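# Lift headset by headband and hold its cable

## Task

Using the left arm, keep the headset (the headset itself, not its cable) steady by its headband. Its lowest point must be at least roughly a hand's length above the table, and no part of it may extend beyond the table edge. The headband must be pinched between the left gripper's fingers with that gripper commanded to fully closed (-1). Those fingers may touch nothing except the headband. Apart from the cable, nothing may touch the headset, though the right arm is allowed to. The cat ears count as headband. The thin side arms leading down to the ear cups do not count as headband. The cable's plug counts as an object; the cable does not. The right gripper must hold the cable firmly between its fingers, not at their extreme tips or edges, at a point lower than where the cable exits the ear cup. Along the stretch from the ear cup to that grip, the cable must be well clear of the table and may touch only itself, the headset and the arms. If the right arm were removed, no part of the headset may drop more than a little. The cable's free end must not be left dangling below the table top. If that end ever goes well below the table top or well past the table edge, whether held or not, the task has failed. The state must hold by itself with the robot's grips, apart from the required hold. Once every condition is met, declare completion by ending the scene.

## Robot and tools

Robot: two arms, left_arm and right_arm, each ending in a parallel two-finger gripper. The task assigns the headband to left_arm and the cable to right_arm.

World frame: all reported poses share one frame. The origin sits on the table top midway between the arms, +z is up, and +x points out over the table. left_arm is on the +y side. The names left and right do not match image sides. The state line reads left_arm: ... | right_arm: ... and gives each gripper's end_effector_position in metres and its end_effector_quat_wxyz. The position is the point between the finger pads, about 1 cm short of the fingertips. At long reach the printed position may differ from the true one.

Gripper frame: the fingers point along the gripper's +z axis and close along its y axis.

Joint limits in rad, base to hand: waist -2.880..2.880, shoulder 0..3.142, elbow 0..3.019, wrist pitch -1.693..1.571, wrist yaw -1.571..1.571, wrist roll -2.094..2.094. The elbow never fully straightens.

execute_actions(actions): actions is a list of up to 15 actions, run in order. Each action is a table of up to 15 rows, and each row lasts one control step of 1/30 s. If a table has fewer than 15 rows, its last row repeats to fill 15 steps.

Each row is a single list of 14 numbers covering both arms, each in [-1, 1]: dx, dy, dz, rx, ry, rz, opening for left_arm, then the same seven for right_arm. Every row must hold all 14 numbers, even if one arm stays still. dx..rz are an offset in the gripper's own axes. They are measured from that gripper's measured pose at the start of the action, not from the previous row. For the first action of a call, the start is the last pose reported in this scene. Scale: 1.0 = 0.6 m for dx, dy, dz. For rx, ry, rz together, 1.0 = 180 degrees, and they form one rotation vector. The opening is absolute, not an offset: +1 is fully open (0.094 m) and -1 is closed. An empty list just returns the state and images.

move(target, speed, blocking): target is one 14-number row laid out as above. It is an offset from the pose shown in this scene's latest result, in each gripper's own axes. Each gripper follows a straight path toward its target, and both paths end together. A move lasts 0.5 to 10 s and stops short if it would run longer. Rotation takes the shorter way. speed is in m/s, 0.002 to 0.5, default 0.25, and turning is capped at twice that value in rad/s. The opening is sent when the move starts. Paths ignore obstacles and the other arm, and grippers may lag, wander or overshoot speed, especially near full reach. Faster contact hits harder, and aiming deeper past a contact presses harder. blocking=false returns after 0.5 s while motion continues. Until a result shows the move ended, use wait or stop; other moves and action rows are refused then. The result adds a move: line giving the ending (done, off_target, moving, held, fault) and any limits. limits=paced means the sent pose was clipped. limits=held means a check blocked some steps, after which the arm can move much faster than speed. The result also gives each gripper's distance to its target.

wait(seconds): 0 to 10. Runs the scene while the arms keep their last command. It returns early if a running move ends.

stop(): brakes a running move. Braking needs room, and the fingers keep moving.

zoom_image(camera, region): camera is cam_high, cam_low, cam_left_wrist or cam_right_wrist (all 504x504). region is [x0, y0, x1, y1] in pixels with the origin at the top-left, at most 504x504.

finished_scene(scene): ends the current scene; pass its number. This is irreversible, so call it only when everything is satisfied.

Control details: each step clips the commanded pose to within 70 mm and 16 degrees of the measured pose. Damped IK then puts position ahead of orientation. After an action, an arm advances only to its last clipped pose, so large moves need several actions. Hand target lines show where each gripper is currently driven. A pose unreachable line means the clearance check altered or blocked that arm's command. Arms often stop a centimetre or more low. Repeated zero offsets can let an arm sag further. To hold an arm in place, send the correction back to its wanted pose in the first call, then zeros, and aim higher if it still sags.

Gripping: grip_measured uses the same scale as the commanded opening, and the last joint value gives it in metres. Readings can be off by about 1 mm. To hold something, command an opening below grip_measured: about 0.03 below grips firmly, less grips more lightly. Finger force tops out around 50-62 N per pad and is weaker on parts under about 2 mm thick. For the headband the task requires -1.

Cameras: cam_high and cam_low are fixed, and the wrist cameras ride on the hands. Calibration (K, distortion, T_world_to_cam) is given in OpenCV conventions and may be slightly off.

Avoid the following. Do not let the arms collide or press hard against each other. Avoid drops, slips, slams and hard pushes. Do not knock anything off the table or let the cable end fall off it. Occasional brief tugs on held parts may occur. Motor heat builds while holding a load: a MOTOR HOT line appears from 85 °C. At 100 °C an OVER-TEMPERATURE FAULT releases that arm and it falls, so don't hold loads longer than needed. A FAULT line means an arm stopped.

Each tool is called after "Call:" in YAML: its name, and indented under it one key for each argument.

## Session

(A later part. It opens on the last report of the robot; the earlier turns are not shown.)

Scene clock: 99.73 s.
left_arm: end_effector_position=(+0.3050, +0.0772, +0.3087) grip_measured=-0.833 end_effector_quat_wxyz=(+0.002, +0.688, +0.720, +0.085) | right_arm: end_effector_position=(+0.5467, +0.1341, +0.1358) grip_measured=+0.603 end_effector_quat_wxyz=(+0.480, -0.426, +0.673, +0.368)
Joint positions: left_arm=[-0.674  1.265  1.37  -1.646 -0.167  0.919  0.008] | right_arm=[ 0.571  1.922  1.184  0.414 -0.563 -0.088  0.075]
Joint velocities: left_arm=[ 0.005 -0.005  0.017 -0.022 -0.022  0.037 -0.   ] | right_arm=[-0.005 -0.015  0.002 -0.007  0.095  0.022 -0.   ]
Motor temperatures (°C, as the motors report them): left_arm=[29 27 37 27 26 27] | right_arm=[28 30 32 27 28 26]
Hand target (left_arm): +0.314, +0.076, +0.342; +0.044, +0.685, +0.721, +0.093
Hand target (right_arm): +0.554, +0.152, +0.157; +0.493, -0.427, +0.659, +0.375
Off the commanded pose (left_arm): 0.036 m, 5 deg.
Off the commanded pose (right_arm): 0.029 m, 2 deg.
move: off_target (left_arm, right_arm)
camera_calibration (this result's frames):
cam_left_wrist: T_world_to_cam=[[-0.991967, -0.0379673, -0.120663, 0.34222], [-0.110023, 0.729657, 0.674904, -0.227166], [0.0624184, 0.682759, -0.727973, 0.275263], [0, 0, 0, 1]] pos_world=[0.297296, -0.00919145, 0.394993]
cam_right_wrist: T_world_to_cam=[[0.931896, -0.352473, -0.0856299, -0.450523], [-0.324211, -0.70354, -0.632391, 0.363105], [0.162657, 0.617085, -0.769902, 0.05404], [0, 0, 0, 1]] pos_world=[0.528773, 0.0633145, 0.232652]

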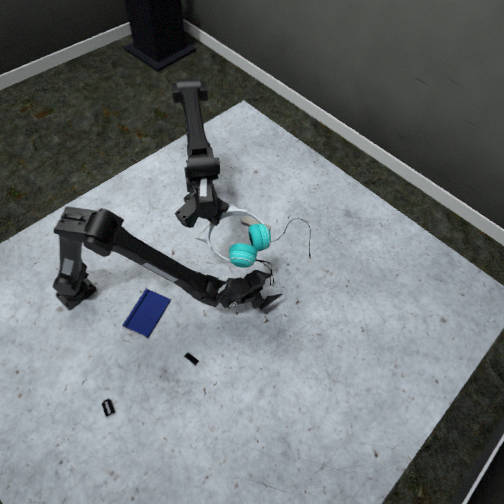

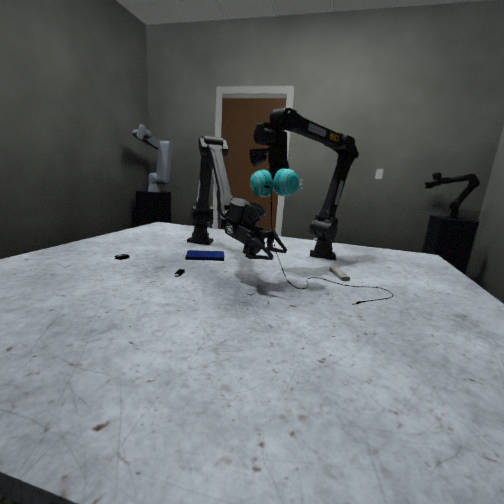

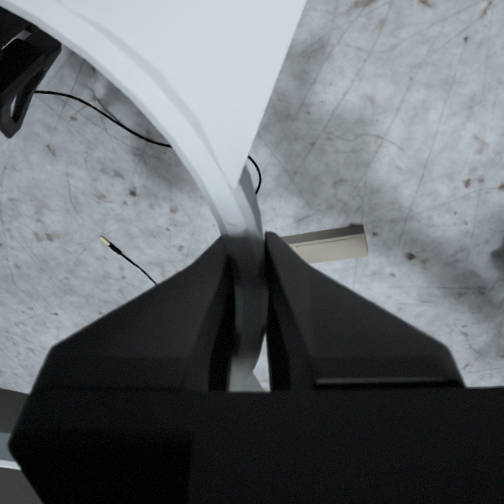

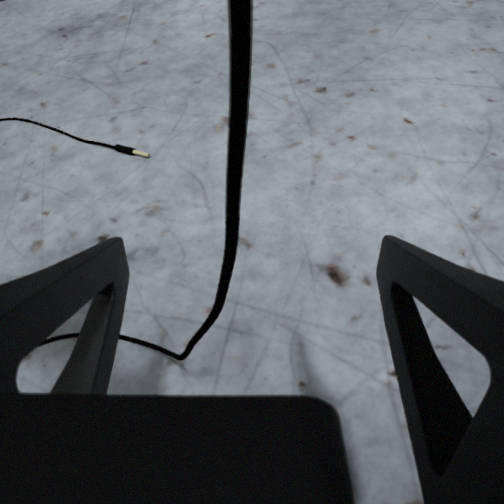

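Call:
move:
  target: [0.005,0.02,-0.053,-0.02,-0.015,0,-1, -0.073,0.018,0.015,0,-0.012,0,-0.6]
  speed: 0.06

Call:
zoom_image:
  camera: "cam_low"
  region: [230, 170, 330, 290]

Scene clock: 106.00 s.
left_arm: end_effector_position=(+0.3047, +0.0767, +0.3087) grip_measured=-0.833 end_effector_quat_wxyz=(+0.001, +0.693, +0.716, +0.083) | right_arm: end_effector_position=(+0.5424, +0.1389, +0.1395) grip_measured=-0.597 end_effector_quat_wxyz=(+0.475, -0.419, +0.681, +0.368)
Joint positions: left_arm=[-0.674  1.265  1.37  -1.646 -0.164  0.93   0.008] | right_arm=[ 0.585  1.91   1.184  0.397 -0.54  -0.066  0.019]
Joint velocities: left_arm=[-0.005  0.005 -0.007  0.012 -0.051  0.022 -0.001] | right_arm=[-0.005 -0.005 -0.007  0.002 -0.037 -0.022 -0.   ]
Motor temperatures (°C, as the motors report them): left_arm=[29 27 37 27 26 27] | right_arm=[28 31 33 27 28 26]
Hand target (left_arm): +0.311, +0.078, +0.341; +0.040, +0.690, +0.717, +0.092
Hand target (right_arm): +0.545, +0.154, +0.177; +0.493, -0.419, +0.664, +0.376
Off the commanded pose (left_arm): 0.034 m, 5 deg.
Off the commanded pose (right_arm): 0.041 m, 3 deg.
move: off_target (left_arm, right_arm)
camera_calibration (this result's frames):
cam_left_wrist: T_world_to_cam=[[-0.992705, -0.0268179, -0.117547, 0.34031], [-0.0996201, 0.731623, 0.674392, -0.229992], [0.0679143, 0.681182, -0.728957, 0.274259], [0, 0, 0, 1]] pos_world=[0.296289, -0.00942673, 0.39503]
cam_right_wrist: T_world_to_cam=[[0.925118, -0.365279, -0.103573, -0.436561], [-0.346303, -0.699952, -0.624613, 0.377819], [0.155662, 0.613709, -0.774036, 0.0594524], [0, 0, 0, 1]] pos_world=[0.525456, 0.068502, 0.236793]

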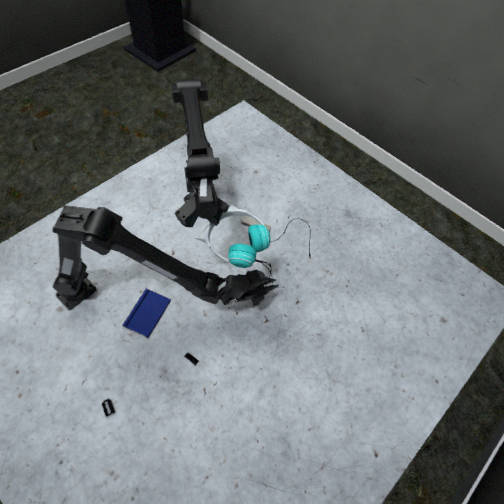

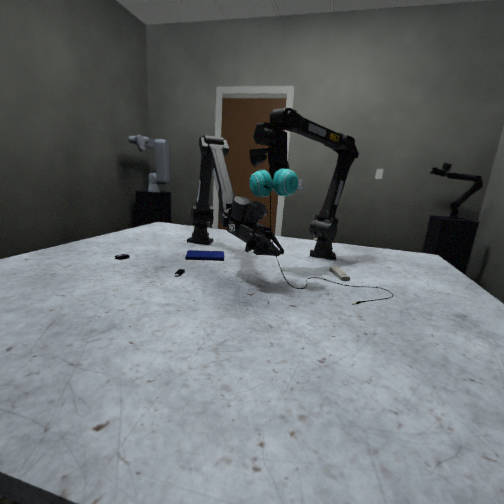

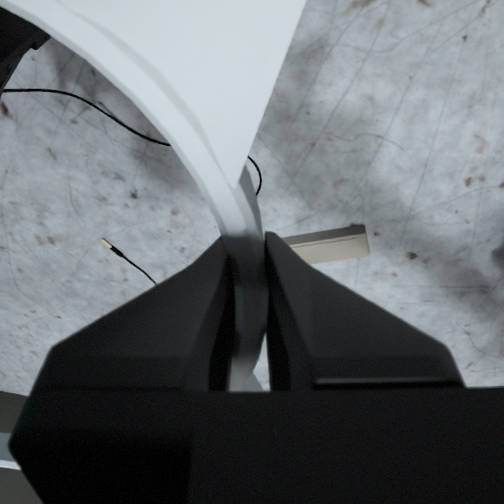

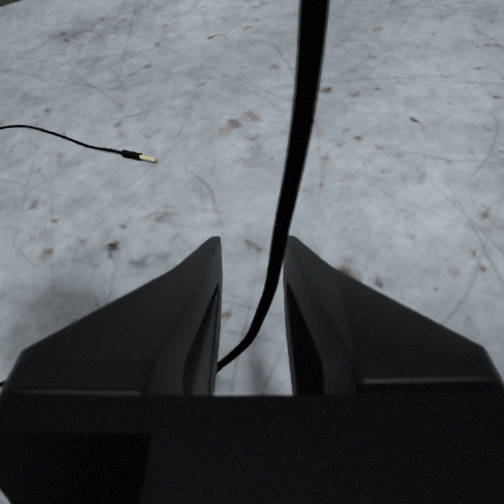

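Region (230, 170, 330, 290) of cam_low's 504x504 image, scaled by 4.200, with more detail than that image has.

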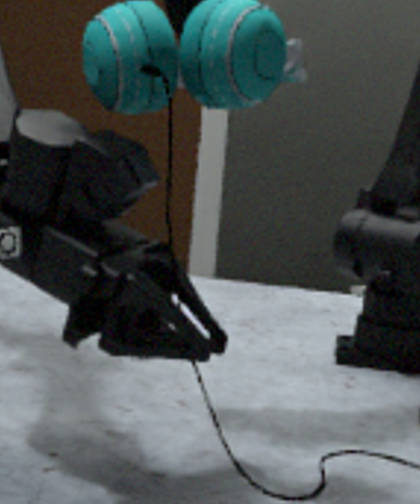

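Call:
execute_actions:
  actions:
    - [[0.005,0.018,-0.053,-0.02,-0.015,0,-1,-0.065,0.0,0.005,0,-0.012,0,-0.8],[0.005,0.018,-0.053,-0.02,-0.015,0,-1,-0.065,0.0,0.005,0,-0.012,0,-0.8],[0.005,0.018,-0.053,-0.02,-0.015,0,-1,-0.065,0.0,0.005,0,-0.012,0,-0.8],[0.005,0.018,-0.053,-0.02,-0.015,0,-1,-0.065,0.0,0.005,0,-0.012,0,-0.85],[0.005,0.018,-0.053,-0.02,-0.015,0,-1,-0.065,0.0,0.005,0,-0.012,0,-0.9],[0.005,0.018,-0.053,-0.02,-0.015,0,-1,-0.065,0.0,0.005,0,-0.012,0,-1]]

Call:
wait:
  seconds: 1

Call:
zoom_image:
  camera: "cam_low"
  region: [240, 200, 310, 280]

Call:
zoom_image:
  camera: "cam_high"
  region: [230, 240, 300, 310]

Scene clock: 112.13 s.
left_arm: end_effector_position=(+0.3043, +0.0763, +0.3087) grip_measured=-0.833 end_effector_quat_wxyz=(+0.002, +0.696, +0.713, +0.082) | right_arm: end_effector_position=(+0.5417, +0.1383, +0.1377) grip_measured=-0.971 end_effector_quat_wxyz=(+0.468, -0.414, +0.687, +0.371)
Joint positions: left_arm=[-0.674  1.265  1.37  -1.646 -0.161  0.94   0.008] | right_arm=[ 0.585  1.909  1.184  0.384 -0.539 -0.053  0.001]
Joint velocities: left_arm=[-0.005 -0.015  0.012 -0.017  0.022 -0.022 -0.   ] | right_arm=[ 0.005  0.005 -0.002  0.007 -0.022 -0.051 -0.   ]
Motor temperatures (°C, as the motors report them): left_arm=[29 27 38 27 26 27] | right_arm=[28 31 33 27 28 26]
Hand target (left_arm): +0.310, +0.077, +0.341; +0.040, +0.694, +0.713, +0.090
Hand target (right_arm): +0.549, +0.149, +0.177; +0.488, -0.412, +0.671, +0.376
Off the commanded pose (left_arm): 0.034 m, 5 deg.
Off the commanded pose (right_arm): 0.041 m, 3 deg.
camera_calibration (this result's frames):
cam_left_wrist: T_world_to_cam=[[-0.993223, -0.0171947, -0.114948, 0.338577], [-0.0906451, 0.733614, 0.673494, -0.232379], [0.0727466, 0.679349, -0.730201, 0.273632], [0, 0, 0, 1]] pos_world=[0.295313, -0.00959277, 0.395231]
cam_right_wrist: T_world_to_cam=[[0.921066, -0.36974, -0.122188, -0.430984], [-0.362638, -0.7001, -0.615104, 0.383589], [0.141885, 0.610861, -0.77892, 0.0671134], [0, 0, 0, 1]] pos_world=[0.526547, 0.0682019, 0.235562]

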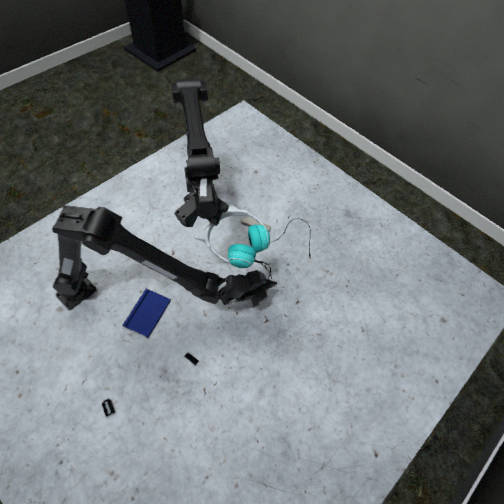

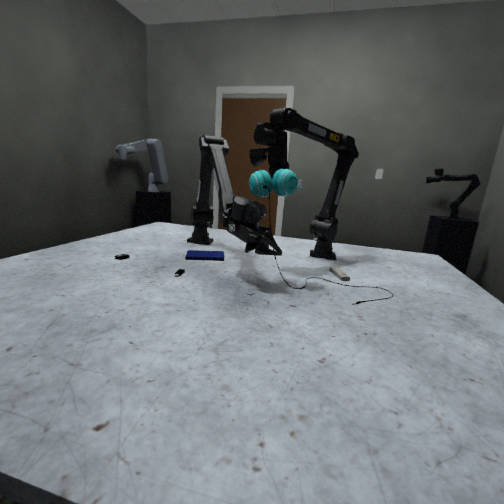

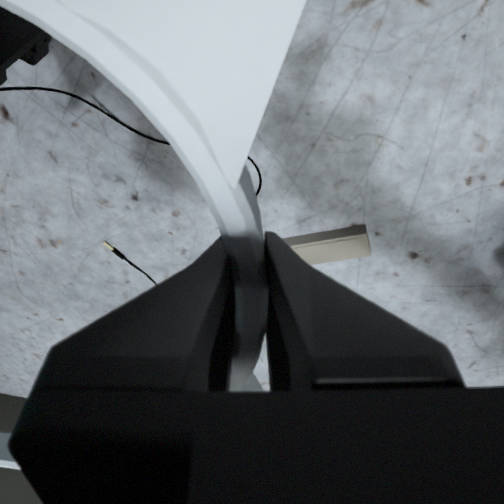

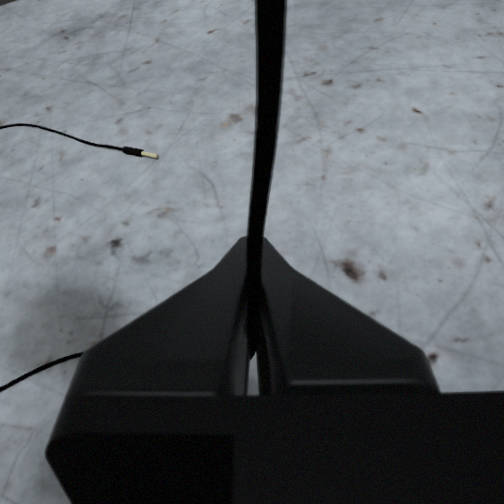

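Scene clock: 113.13 s.
left_arm: end_effector_position=(+0.3043, +0.0763, +0.3087) grip_measured=-0.833 end_effector_quat_wxyz=(+0.001, +0.696, +0.713, +0.082) | right_arm: end_effector_position=(+0.5417, +0.1383, +0.1377) grip_measured=-0.971 end_effector_quat_wxyz=(+0.468, -0.413, +0.687, +0.371)
Joint positions: left_arm=[-0.674  1.265  1.37  -1.646 -0.161  0.94   0.008] | right_arm=[ 0.585  1.909  1.184  0.384 -0.539 -0.052  0.001]
Joint velocities: left_arm=[-0.005  0.005 -0.002 -0.002  0.007 -0.022  0.001] | right_arm=[-0.005  0.005  0.007 -0.012  0.066 -0.095 -0.001]
Motor temperatures (°C, as the motors report them): left_arm=[29 27 38 27 26 27] | right_arm=[28 31 33 27 28 26]
Hand target (left_arm): +0.310, +0.077, +0.341; +0.040, +0.694, +0.713, +0.090
Hand target (right_arm): +0.549, +0.149, +0.177; +0.488, -0.411, +0.671, +0.376
Off the commanded pose (left_arm): 0.034 m, 5 deg.
Off the commanded pose (right_arm): 0.041 m, 3 deg.
wait: 1.00 s; at rest by 0.17 s
camera_calibration (this result's frames):
cam_left_wrist: T_world_to_cam=[[-0.993234, -0.0168158, -0.114905, 0.338539], [-0.0903395, 0.733618, 0.67353, -0.232484], [0.0729703, 0.679354, -0.730174, 0.273555], [0, 0, 0, 1]] pos_world=[0.295284, -0.0095932, 0.395227]
cam_right_wrist: T_world_to_cam=[[0.920901, -0.369911, -0.122913, -0.430772], [-0.363212, -0.699863, -0.615036, 0.383858], [0.141486, 0.611031, -0.77886, 0.0672979], [0, 0, 0, 1]] pos_world=[0.526598, 0.0681801, 0.235555]

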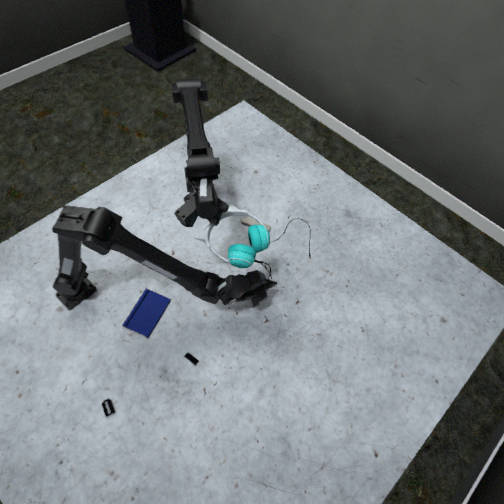

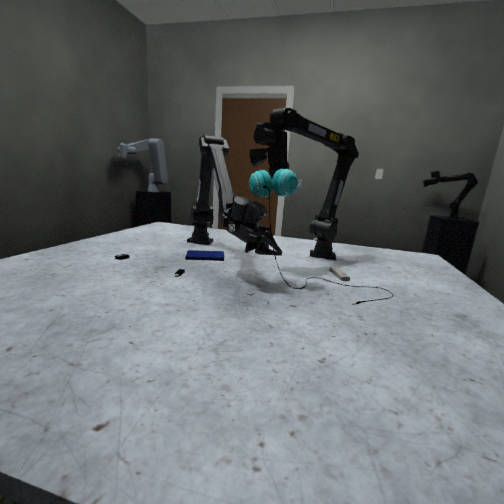

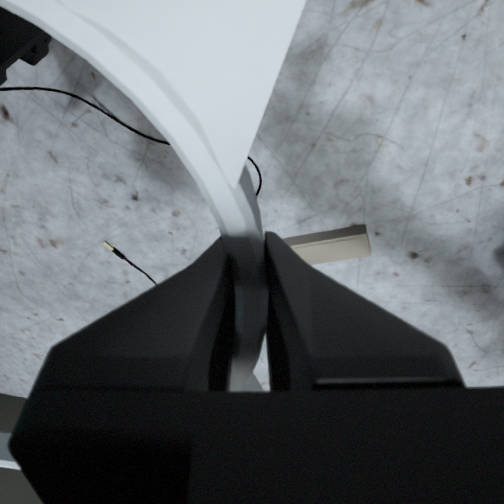

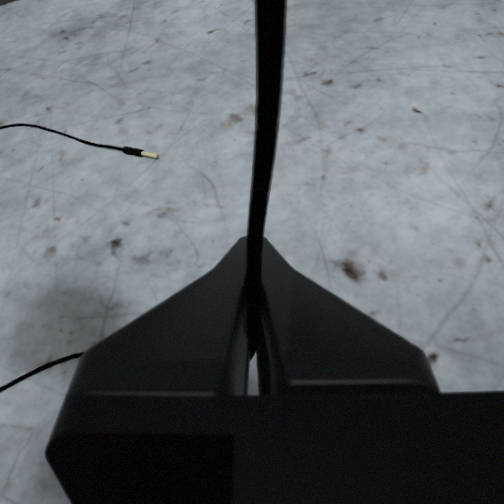

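Region (240, 200, 310, 280) of cam_low's 504x504 image, scaled by 6.300, with more detail than that image has; it fills the left 441 columns of this view, and the rest is white.

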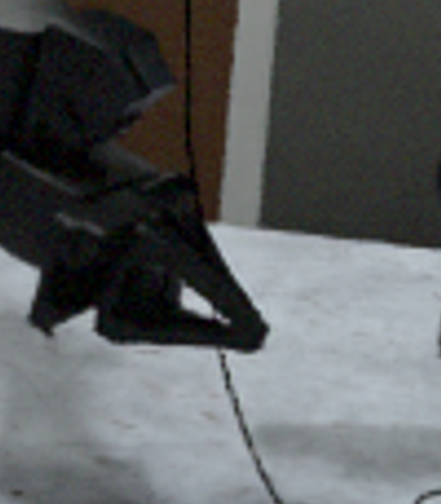

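Region (230, 240, 300, 310) of cam_high's 504x504 image, scaled by 7.200, with more detail than that image has.

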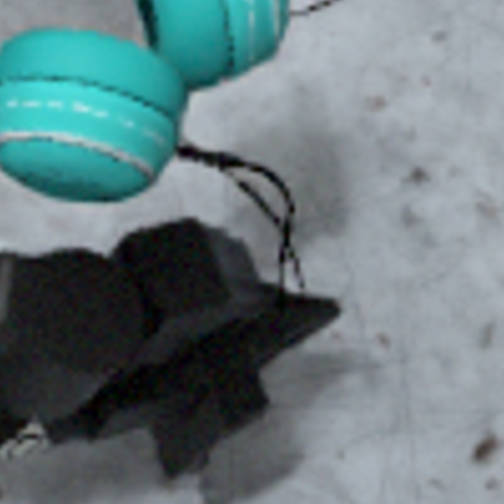

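Call:
execute_actions:
  actions:
    - [[0.005,0.018,-0.053,-0.02,-0.015,-0.004,-1,-0.065,0.0,0.005,0,-0.015,0,-0.7],[0.005,0.018,-0.053,-0.02,-0.015,-0.004,-1,-0.065,0.0,0.005,0,-0.015,0,-0.7],[0.005,0.018,-0.053,-0.02,-0.015,-0.004,-1,-0.065,0.0,0.005,0,-0.015,0,-0.7],[0.005,0.018,-0.053,-0.02,-0.015,-0.004,-1,-0.065,0.0,0.005,0,-0.015,0,-0.7],[0.005,0.018,-0.053,-0.02,-0.015,-0.004,-1,-0.063,0.0,0.0,0,-0.015,0,-0.7],[0.005,0.018,-0.053,-0.02,-0.015,-0.004,-1,-0.061,0.0,-0.007,0,-0.015,0,-0.7],[0.005,0.018,-0.053,-0.02,-0.015,-0.004,-1,-0.059,0.0,-0.014,0,-0.015,0,-0.7],[0.005,0.018,-0.053,-0.02,-0.015,-0.004,-1,-0.057,0.0,-0.021,0,-0.015,0,-0.7],[0.005,0.018,-0.053,-0.02,-0.015,-0.004,-1,-0.055,0.0,-0.028,0,-0.015,0,-0.7]]

Call:
zoom_image:
  camera: "cam_low"
  region: [240, 200, 310, 280]

Scene clock: 119.67 s.
left_arm: end_effector_position=(+0.3040, +0.0759, +0.3086) grip_measured=-0.833 end_effector_quat_wxyz=(+0.002, +0.696, +0.713, +0.080) | right_arm: end_effector_position=(+0.5393, +0.1387, +0.1618) grip_measured=-0.703 end_effector_quat_wxyz=(+0.477, -0.412, +0.677, +0.380)
Joint positions: left_arm=[-0.674  1.265  1.37  -1.646 -0.158  0.94   0.008] | right_arm=[ 0.585  1.874  1.184  0.384 -0.552 -0.038  0.014]
Joint velocities: left_arm=[-0.005  0.005 -0.017 -0.017  0.081 -0.007  0.   ] | right_arm=[-0.005 -0.103  0.017 -0.012  0.051  0.022 -0.002]
Motor temperatures (°C, as the motors report them): left_arm=[29 27 38 27 26 27] | right_arm=[28 31 33 27 28 26]
Hand target (left_arm): +0.309, +0.077, +0.341; +0.041, +0.693, +0.714, +0.089
Hand target (right_arm): +0.543, +0.131, +0.174; +0.484, -0.405, +0.676, +0.381
Off the commanded pose (left_arm): 0.034 m, 5 deg.
Off the commanded pose (right_arm): 0.015 m, 1 deg.
camera_calibration (this result's frames):
cam_left_wrist: T_world_to_cam=[[-0.993435, -0.0170101, -0.113129, 0.337757], [-0.089098, 0.735309, 0.67185, -0.232129], [0.0717563, 0.677518, -0.731997, 0.274876], [0, 0, 0, 1]] pos_world=[0.295134, -0.00980179, 0.395374]
cam_right_wrist: T_world_to_cam=[[0.925346, -0.359183, -0.121337, -0.429557], [-0.349632, -0.684719, -0.639467, 0.392594], [0.146604, 0.634151, -0.759183, 0.0769897], [0, 0, 0, 1]] pos_world=[0.523466, 0.0657037, 0.257379]

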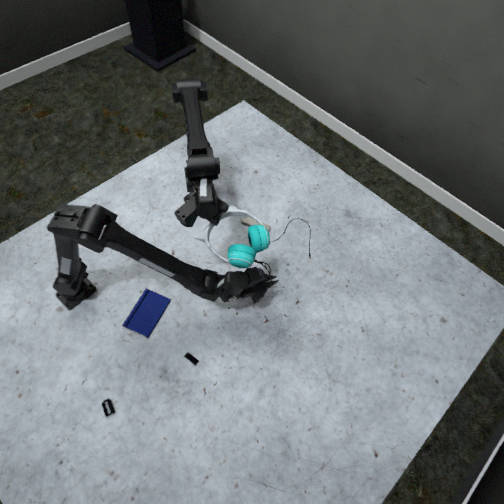

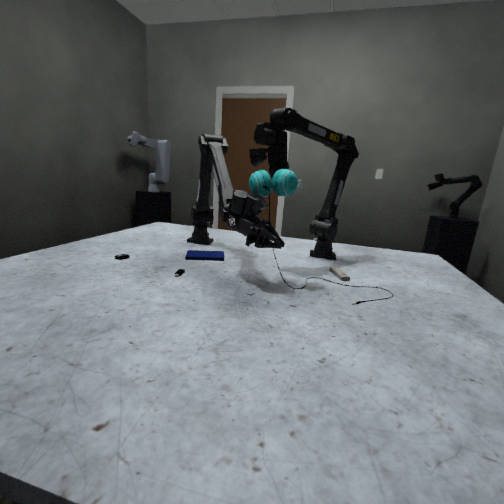

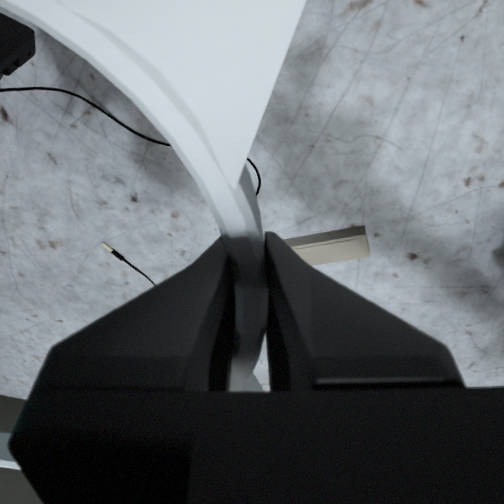

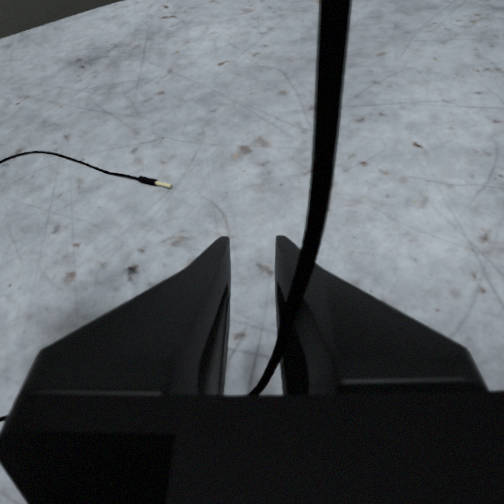

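Region (240, 200, 310, 280) of cam_low's 504x504 image, scaled by 6.300, with more detail than that image has; it fills the left 441 columns of this view, and the rest is white.

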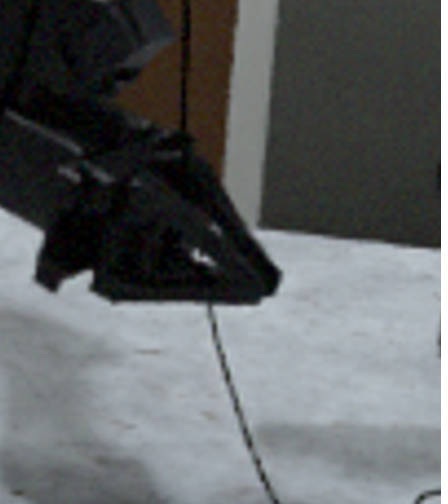

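Call:
move:
  target: [0.005,0.018,-0.053,-0.02,-0.015,-0.004,-1, 0.012,-0.018,-0.04,0,0,0,-0.5]
  speed: 0.04

Call:
zoom_image:
  camera: "cam_low"
  region: [240, 200, 310, 280]

Scene clock: 123.70 s.
left_arm: end_effector_position=(+0.3037, +0.0755, +0.3087) grip_measured=-0.833 end_effector_quat_wxyz=(+0.002, +0.697, +0.713, +0.079) | right_arm: end_effector_position=(+0.5342, +0.1203, +0.1444) grip_measured=-0.503 end_effector_quat_wxyz=(+0.460, -0.412, +0.686, +0.384)
Joint positions: left_arm=[-0.674  1.264  1.37  -1.646 -0.155  0.94   0.008] | right_arm=[ 0.561  1.869  1.14   0.384 -0.587 -0.041  0.023]
Joint velocities: left_arm=[ 0.005 -0.005 -0.002  0.017  0.051 -0.007 -0.001] | right_arm=[-0.015  0.015 -0.002 -0.002  0.022  0.022 -0.   ]
Motor temperatures (°C, as the motors report them): left_arm=[29 27 38 27 26 27] | right_arm=[28 31 33 27 28 26]
Hand target (left_arm): +0.309, +0.076, +0.341; +0.041, +0.693, +0.714, +0.087
Hand target (right_arm): +0.540, +0.112, +0.159; +0.477, -0.412, +0.678, +0.380
Off the commanded pose (left_arm): 0.034 m, 5 deg.
Off the commanded pose (right_arm): 0.019 m, 2 deg.
move: off_target (left_arm, right_arm)
camera_calibration (this result's frames):
cam_left_wrist: T_world_to_cam=[[-0.993622, -0.0172475, -0.111436, 0.336922], [-0.0879141, 0.737353, 0.669763, -0.231734], [0.0706162, 0.675288, -0.734166, 0.276413], [0, 0, 0, 1]] pos_world=[0.294881, -0.00997813, 0.395685]
cam_right_wrist: T_world_to_cam=[[0.924141, -0.351921, -0.148712, -0.429886], [-0.364884, -0.697635, -0.616575, 0.373486], [0.113239, 0.624065, -0.773124, 0.0972455], [0, 0, 0, 1]] pos_world=[0.522542, 0.0485834, 0.241536]

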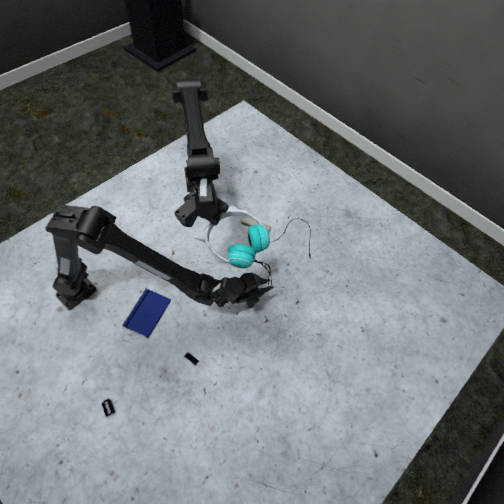

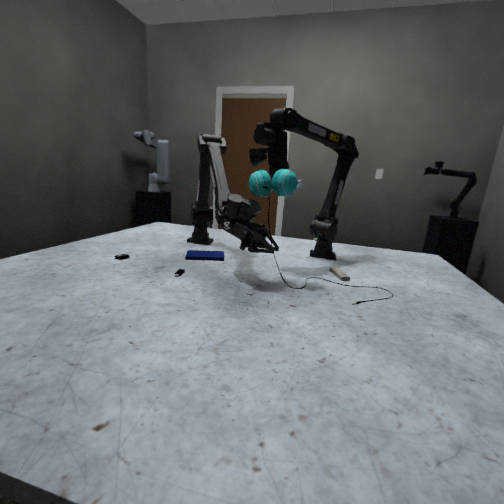

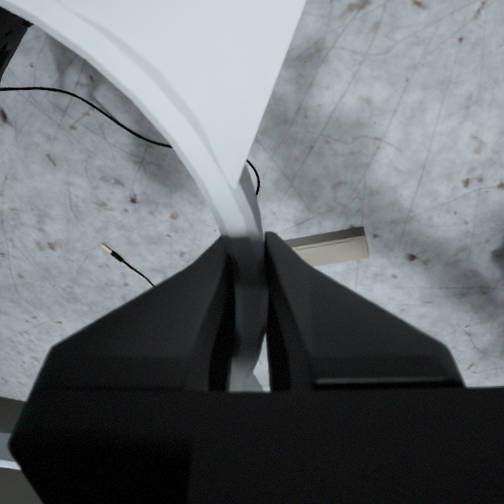

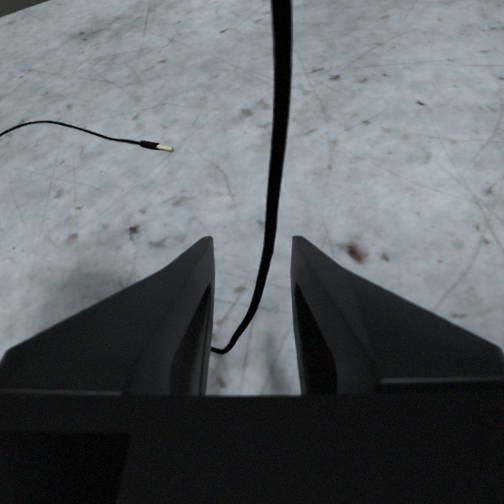

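Region (240, 200, 310, 280) of cam_low's 504x504 image, scaled by 6.300, with more detail than that image has; it fills the left 441 columns of this view, and the rest is white.

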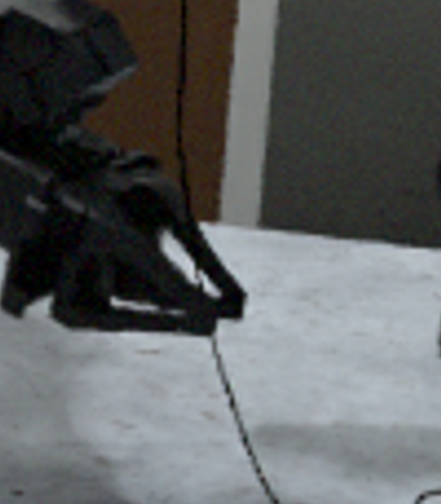

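Call:
execute_actions:
  actions:
    - [[0.005,0.018,-0.053,-0.02,-0.015,-0.004,-1,-0.035,0.0,0.0,0,-0.012,0,-0.7],[0.005,0.018,-0.053,-0.02,-0.015,-0.004,-1,-0.035,0.0,0.0,0,-0.012,0,-0.75],[0.005,0.018,-0.053,-0.02,-0.015,-0.004,-1,-0.035,0.0,0.0,0,-0.012,0,-0.8],[0.005,0.018,-0.053,-0.02,-0.015,-0.004,-1,-0.035,0.0,0.0,0,-0.012,0,-0.85],[0.005,0.018,-0.053,-0.02,-0.015,-0.004,-1,-0.035,0.0,0.0,0,-0.012,0,-0.9],[0.005,0.018,-0.053,-0.02,-0.015,-0.004,-1,-0.035,0.0,0.0,0,-0.012,0,-1]]

Call:
zoom_image:
  camera: "cam_low"
  region: [240, 200, 310, 280]

Call:
zoom_image:
  camera: "cam_right_wrist"
  region: [170, 200, 350, 400]

Scene clock: 136.07 s.
left_arm: end_effector_position=(+0.3033, +0.0750, +0.3086) grip_measured=-0.833 end_effector_quat_wxyz=(+0.002, +0.697, +0.713, +0.077) | right_arm: end_effector_position=(+0.5342, +0.1203, +0.1444) grip_measured=-0.962 end_effector_quat_wxyz=(+0.457, -0.407, +0.689, +0.387)
Joint positions: left_arm=[-0.674  1.264  1.37  -1.646 -0.151  0.94   0.008] | right_arm=[ 0.561  1.869  1.14   0.384 -0.587 -0.027  0.002]
Joint velocities: left_arm=[-0.005 -0.015 -0.002 -0.007 -0.066  0.007  0.001] | right_arm=[-0.015 -0.005  0.007 -0.012  0.037 -0.081 -0.   ]
Motor temperatures (°C, as the motors report them): left_arm=[29 27 39 27 26 27] | right_arm=[28 32 32 27 28 26]
Hand target (left_arm): +0.309, +0.076, +0.341; +0.041, +0.693, +0.714, +0.085
Hand target (right_arm): +0.539, +0.124, +0.164; +0.473, -0.405, +0.678, +0.392
Off the commanded pose (left_arm): 0.034 m, 5 deg.
Off the commanded pose (right_arm): 0.021 m, 2 deg.
camera_calibration (this result's frames):
cam_left_wrist: T_world_to_cam=[[-0.993841, -0.0174546, -0.109436, 0.336039], [-0.0865236, 0.739244, 0.667856, -0.231324], [0.0692428, 0.673211, -0.736201, 0.277895], [0, 0, 0, 1]] pos_world=[0.294712, -0.0102118, 0.395853]
cam_right_wrist: T_world_to_cam=[[0.920841, -0.354821, -0.161721, -0.425896], [-0.375242, -0.693542, -0.614974, 0.378295], [0.106046, 0.626978, -0.771785, 0.100545], [0, 0, 0, 1]] pos_world=[0.523473, 0.0482073, 0.241364]

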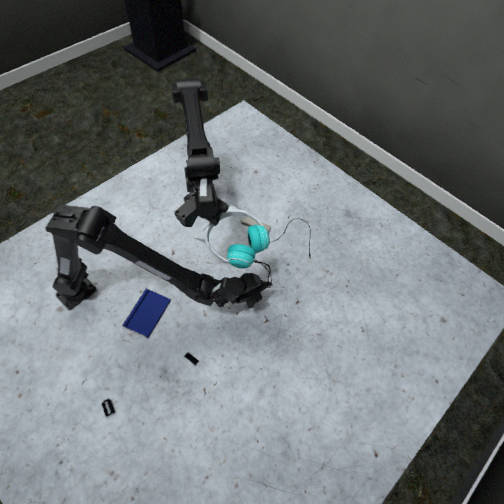

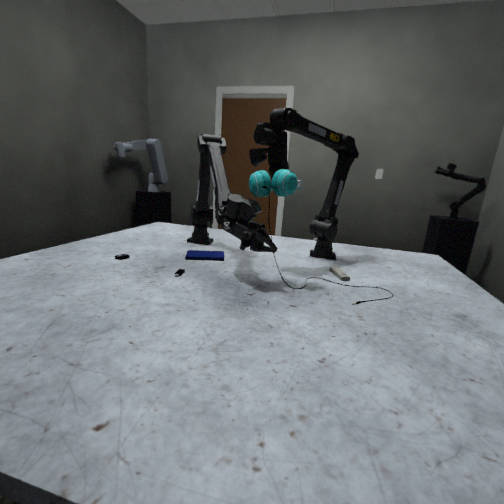

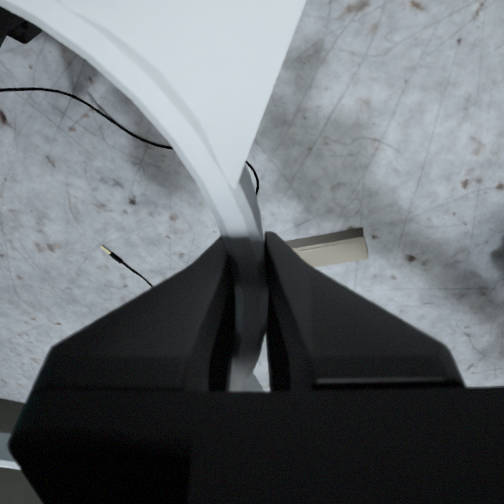

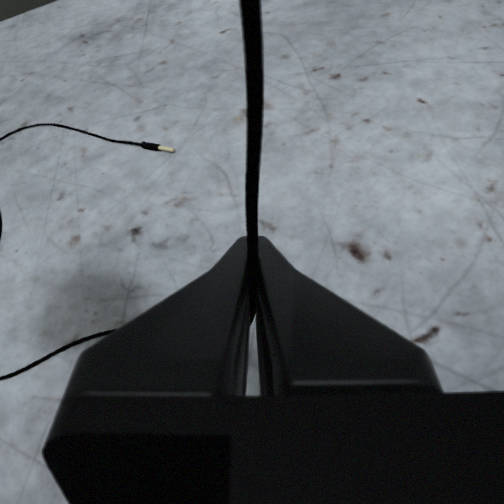

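Region (240, 200, 310, 280) of cam_low's 504x504 image, scaled by 6.300, with more detail than that image has; it fills the left 441 columns of this view, and the rest is white.

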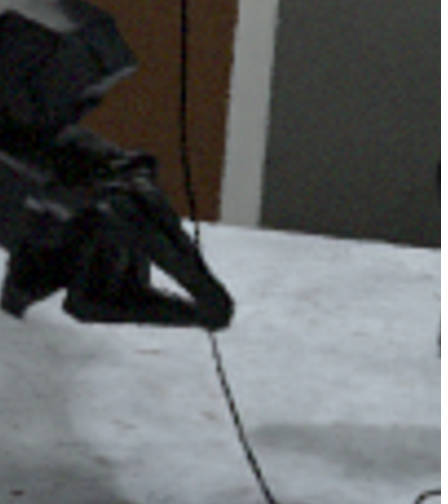

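Region (170, 200, 350, 400) of cam_right_wrist's 504x504 image, scaled by 2.520, with more detail than that image has; it fills the left 454 columns of this view, and the rest is white.

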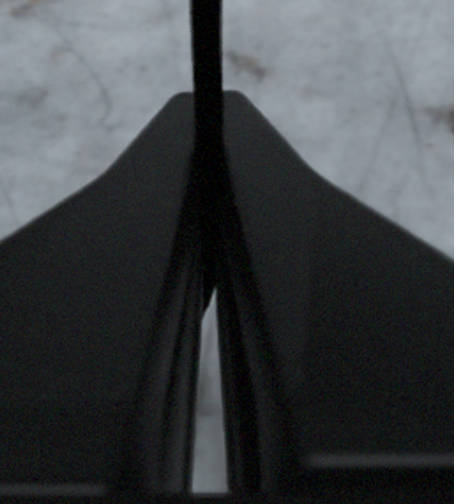

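The cable sits in the solid pad, about 1.3 cm from the tip.

Call:
finished_scene:
  scene: 1

The scene is finished: the task was done.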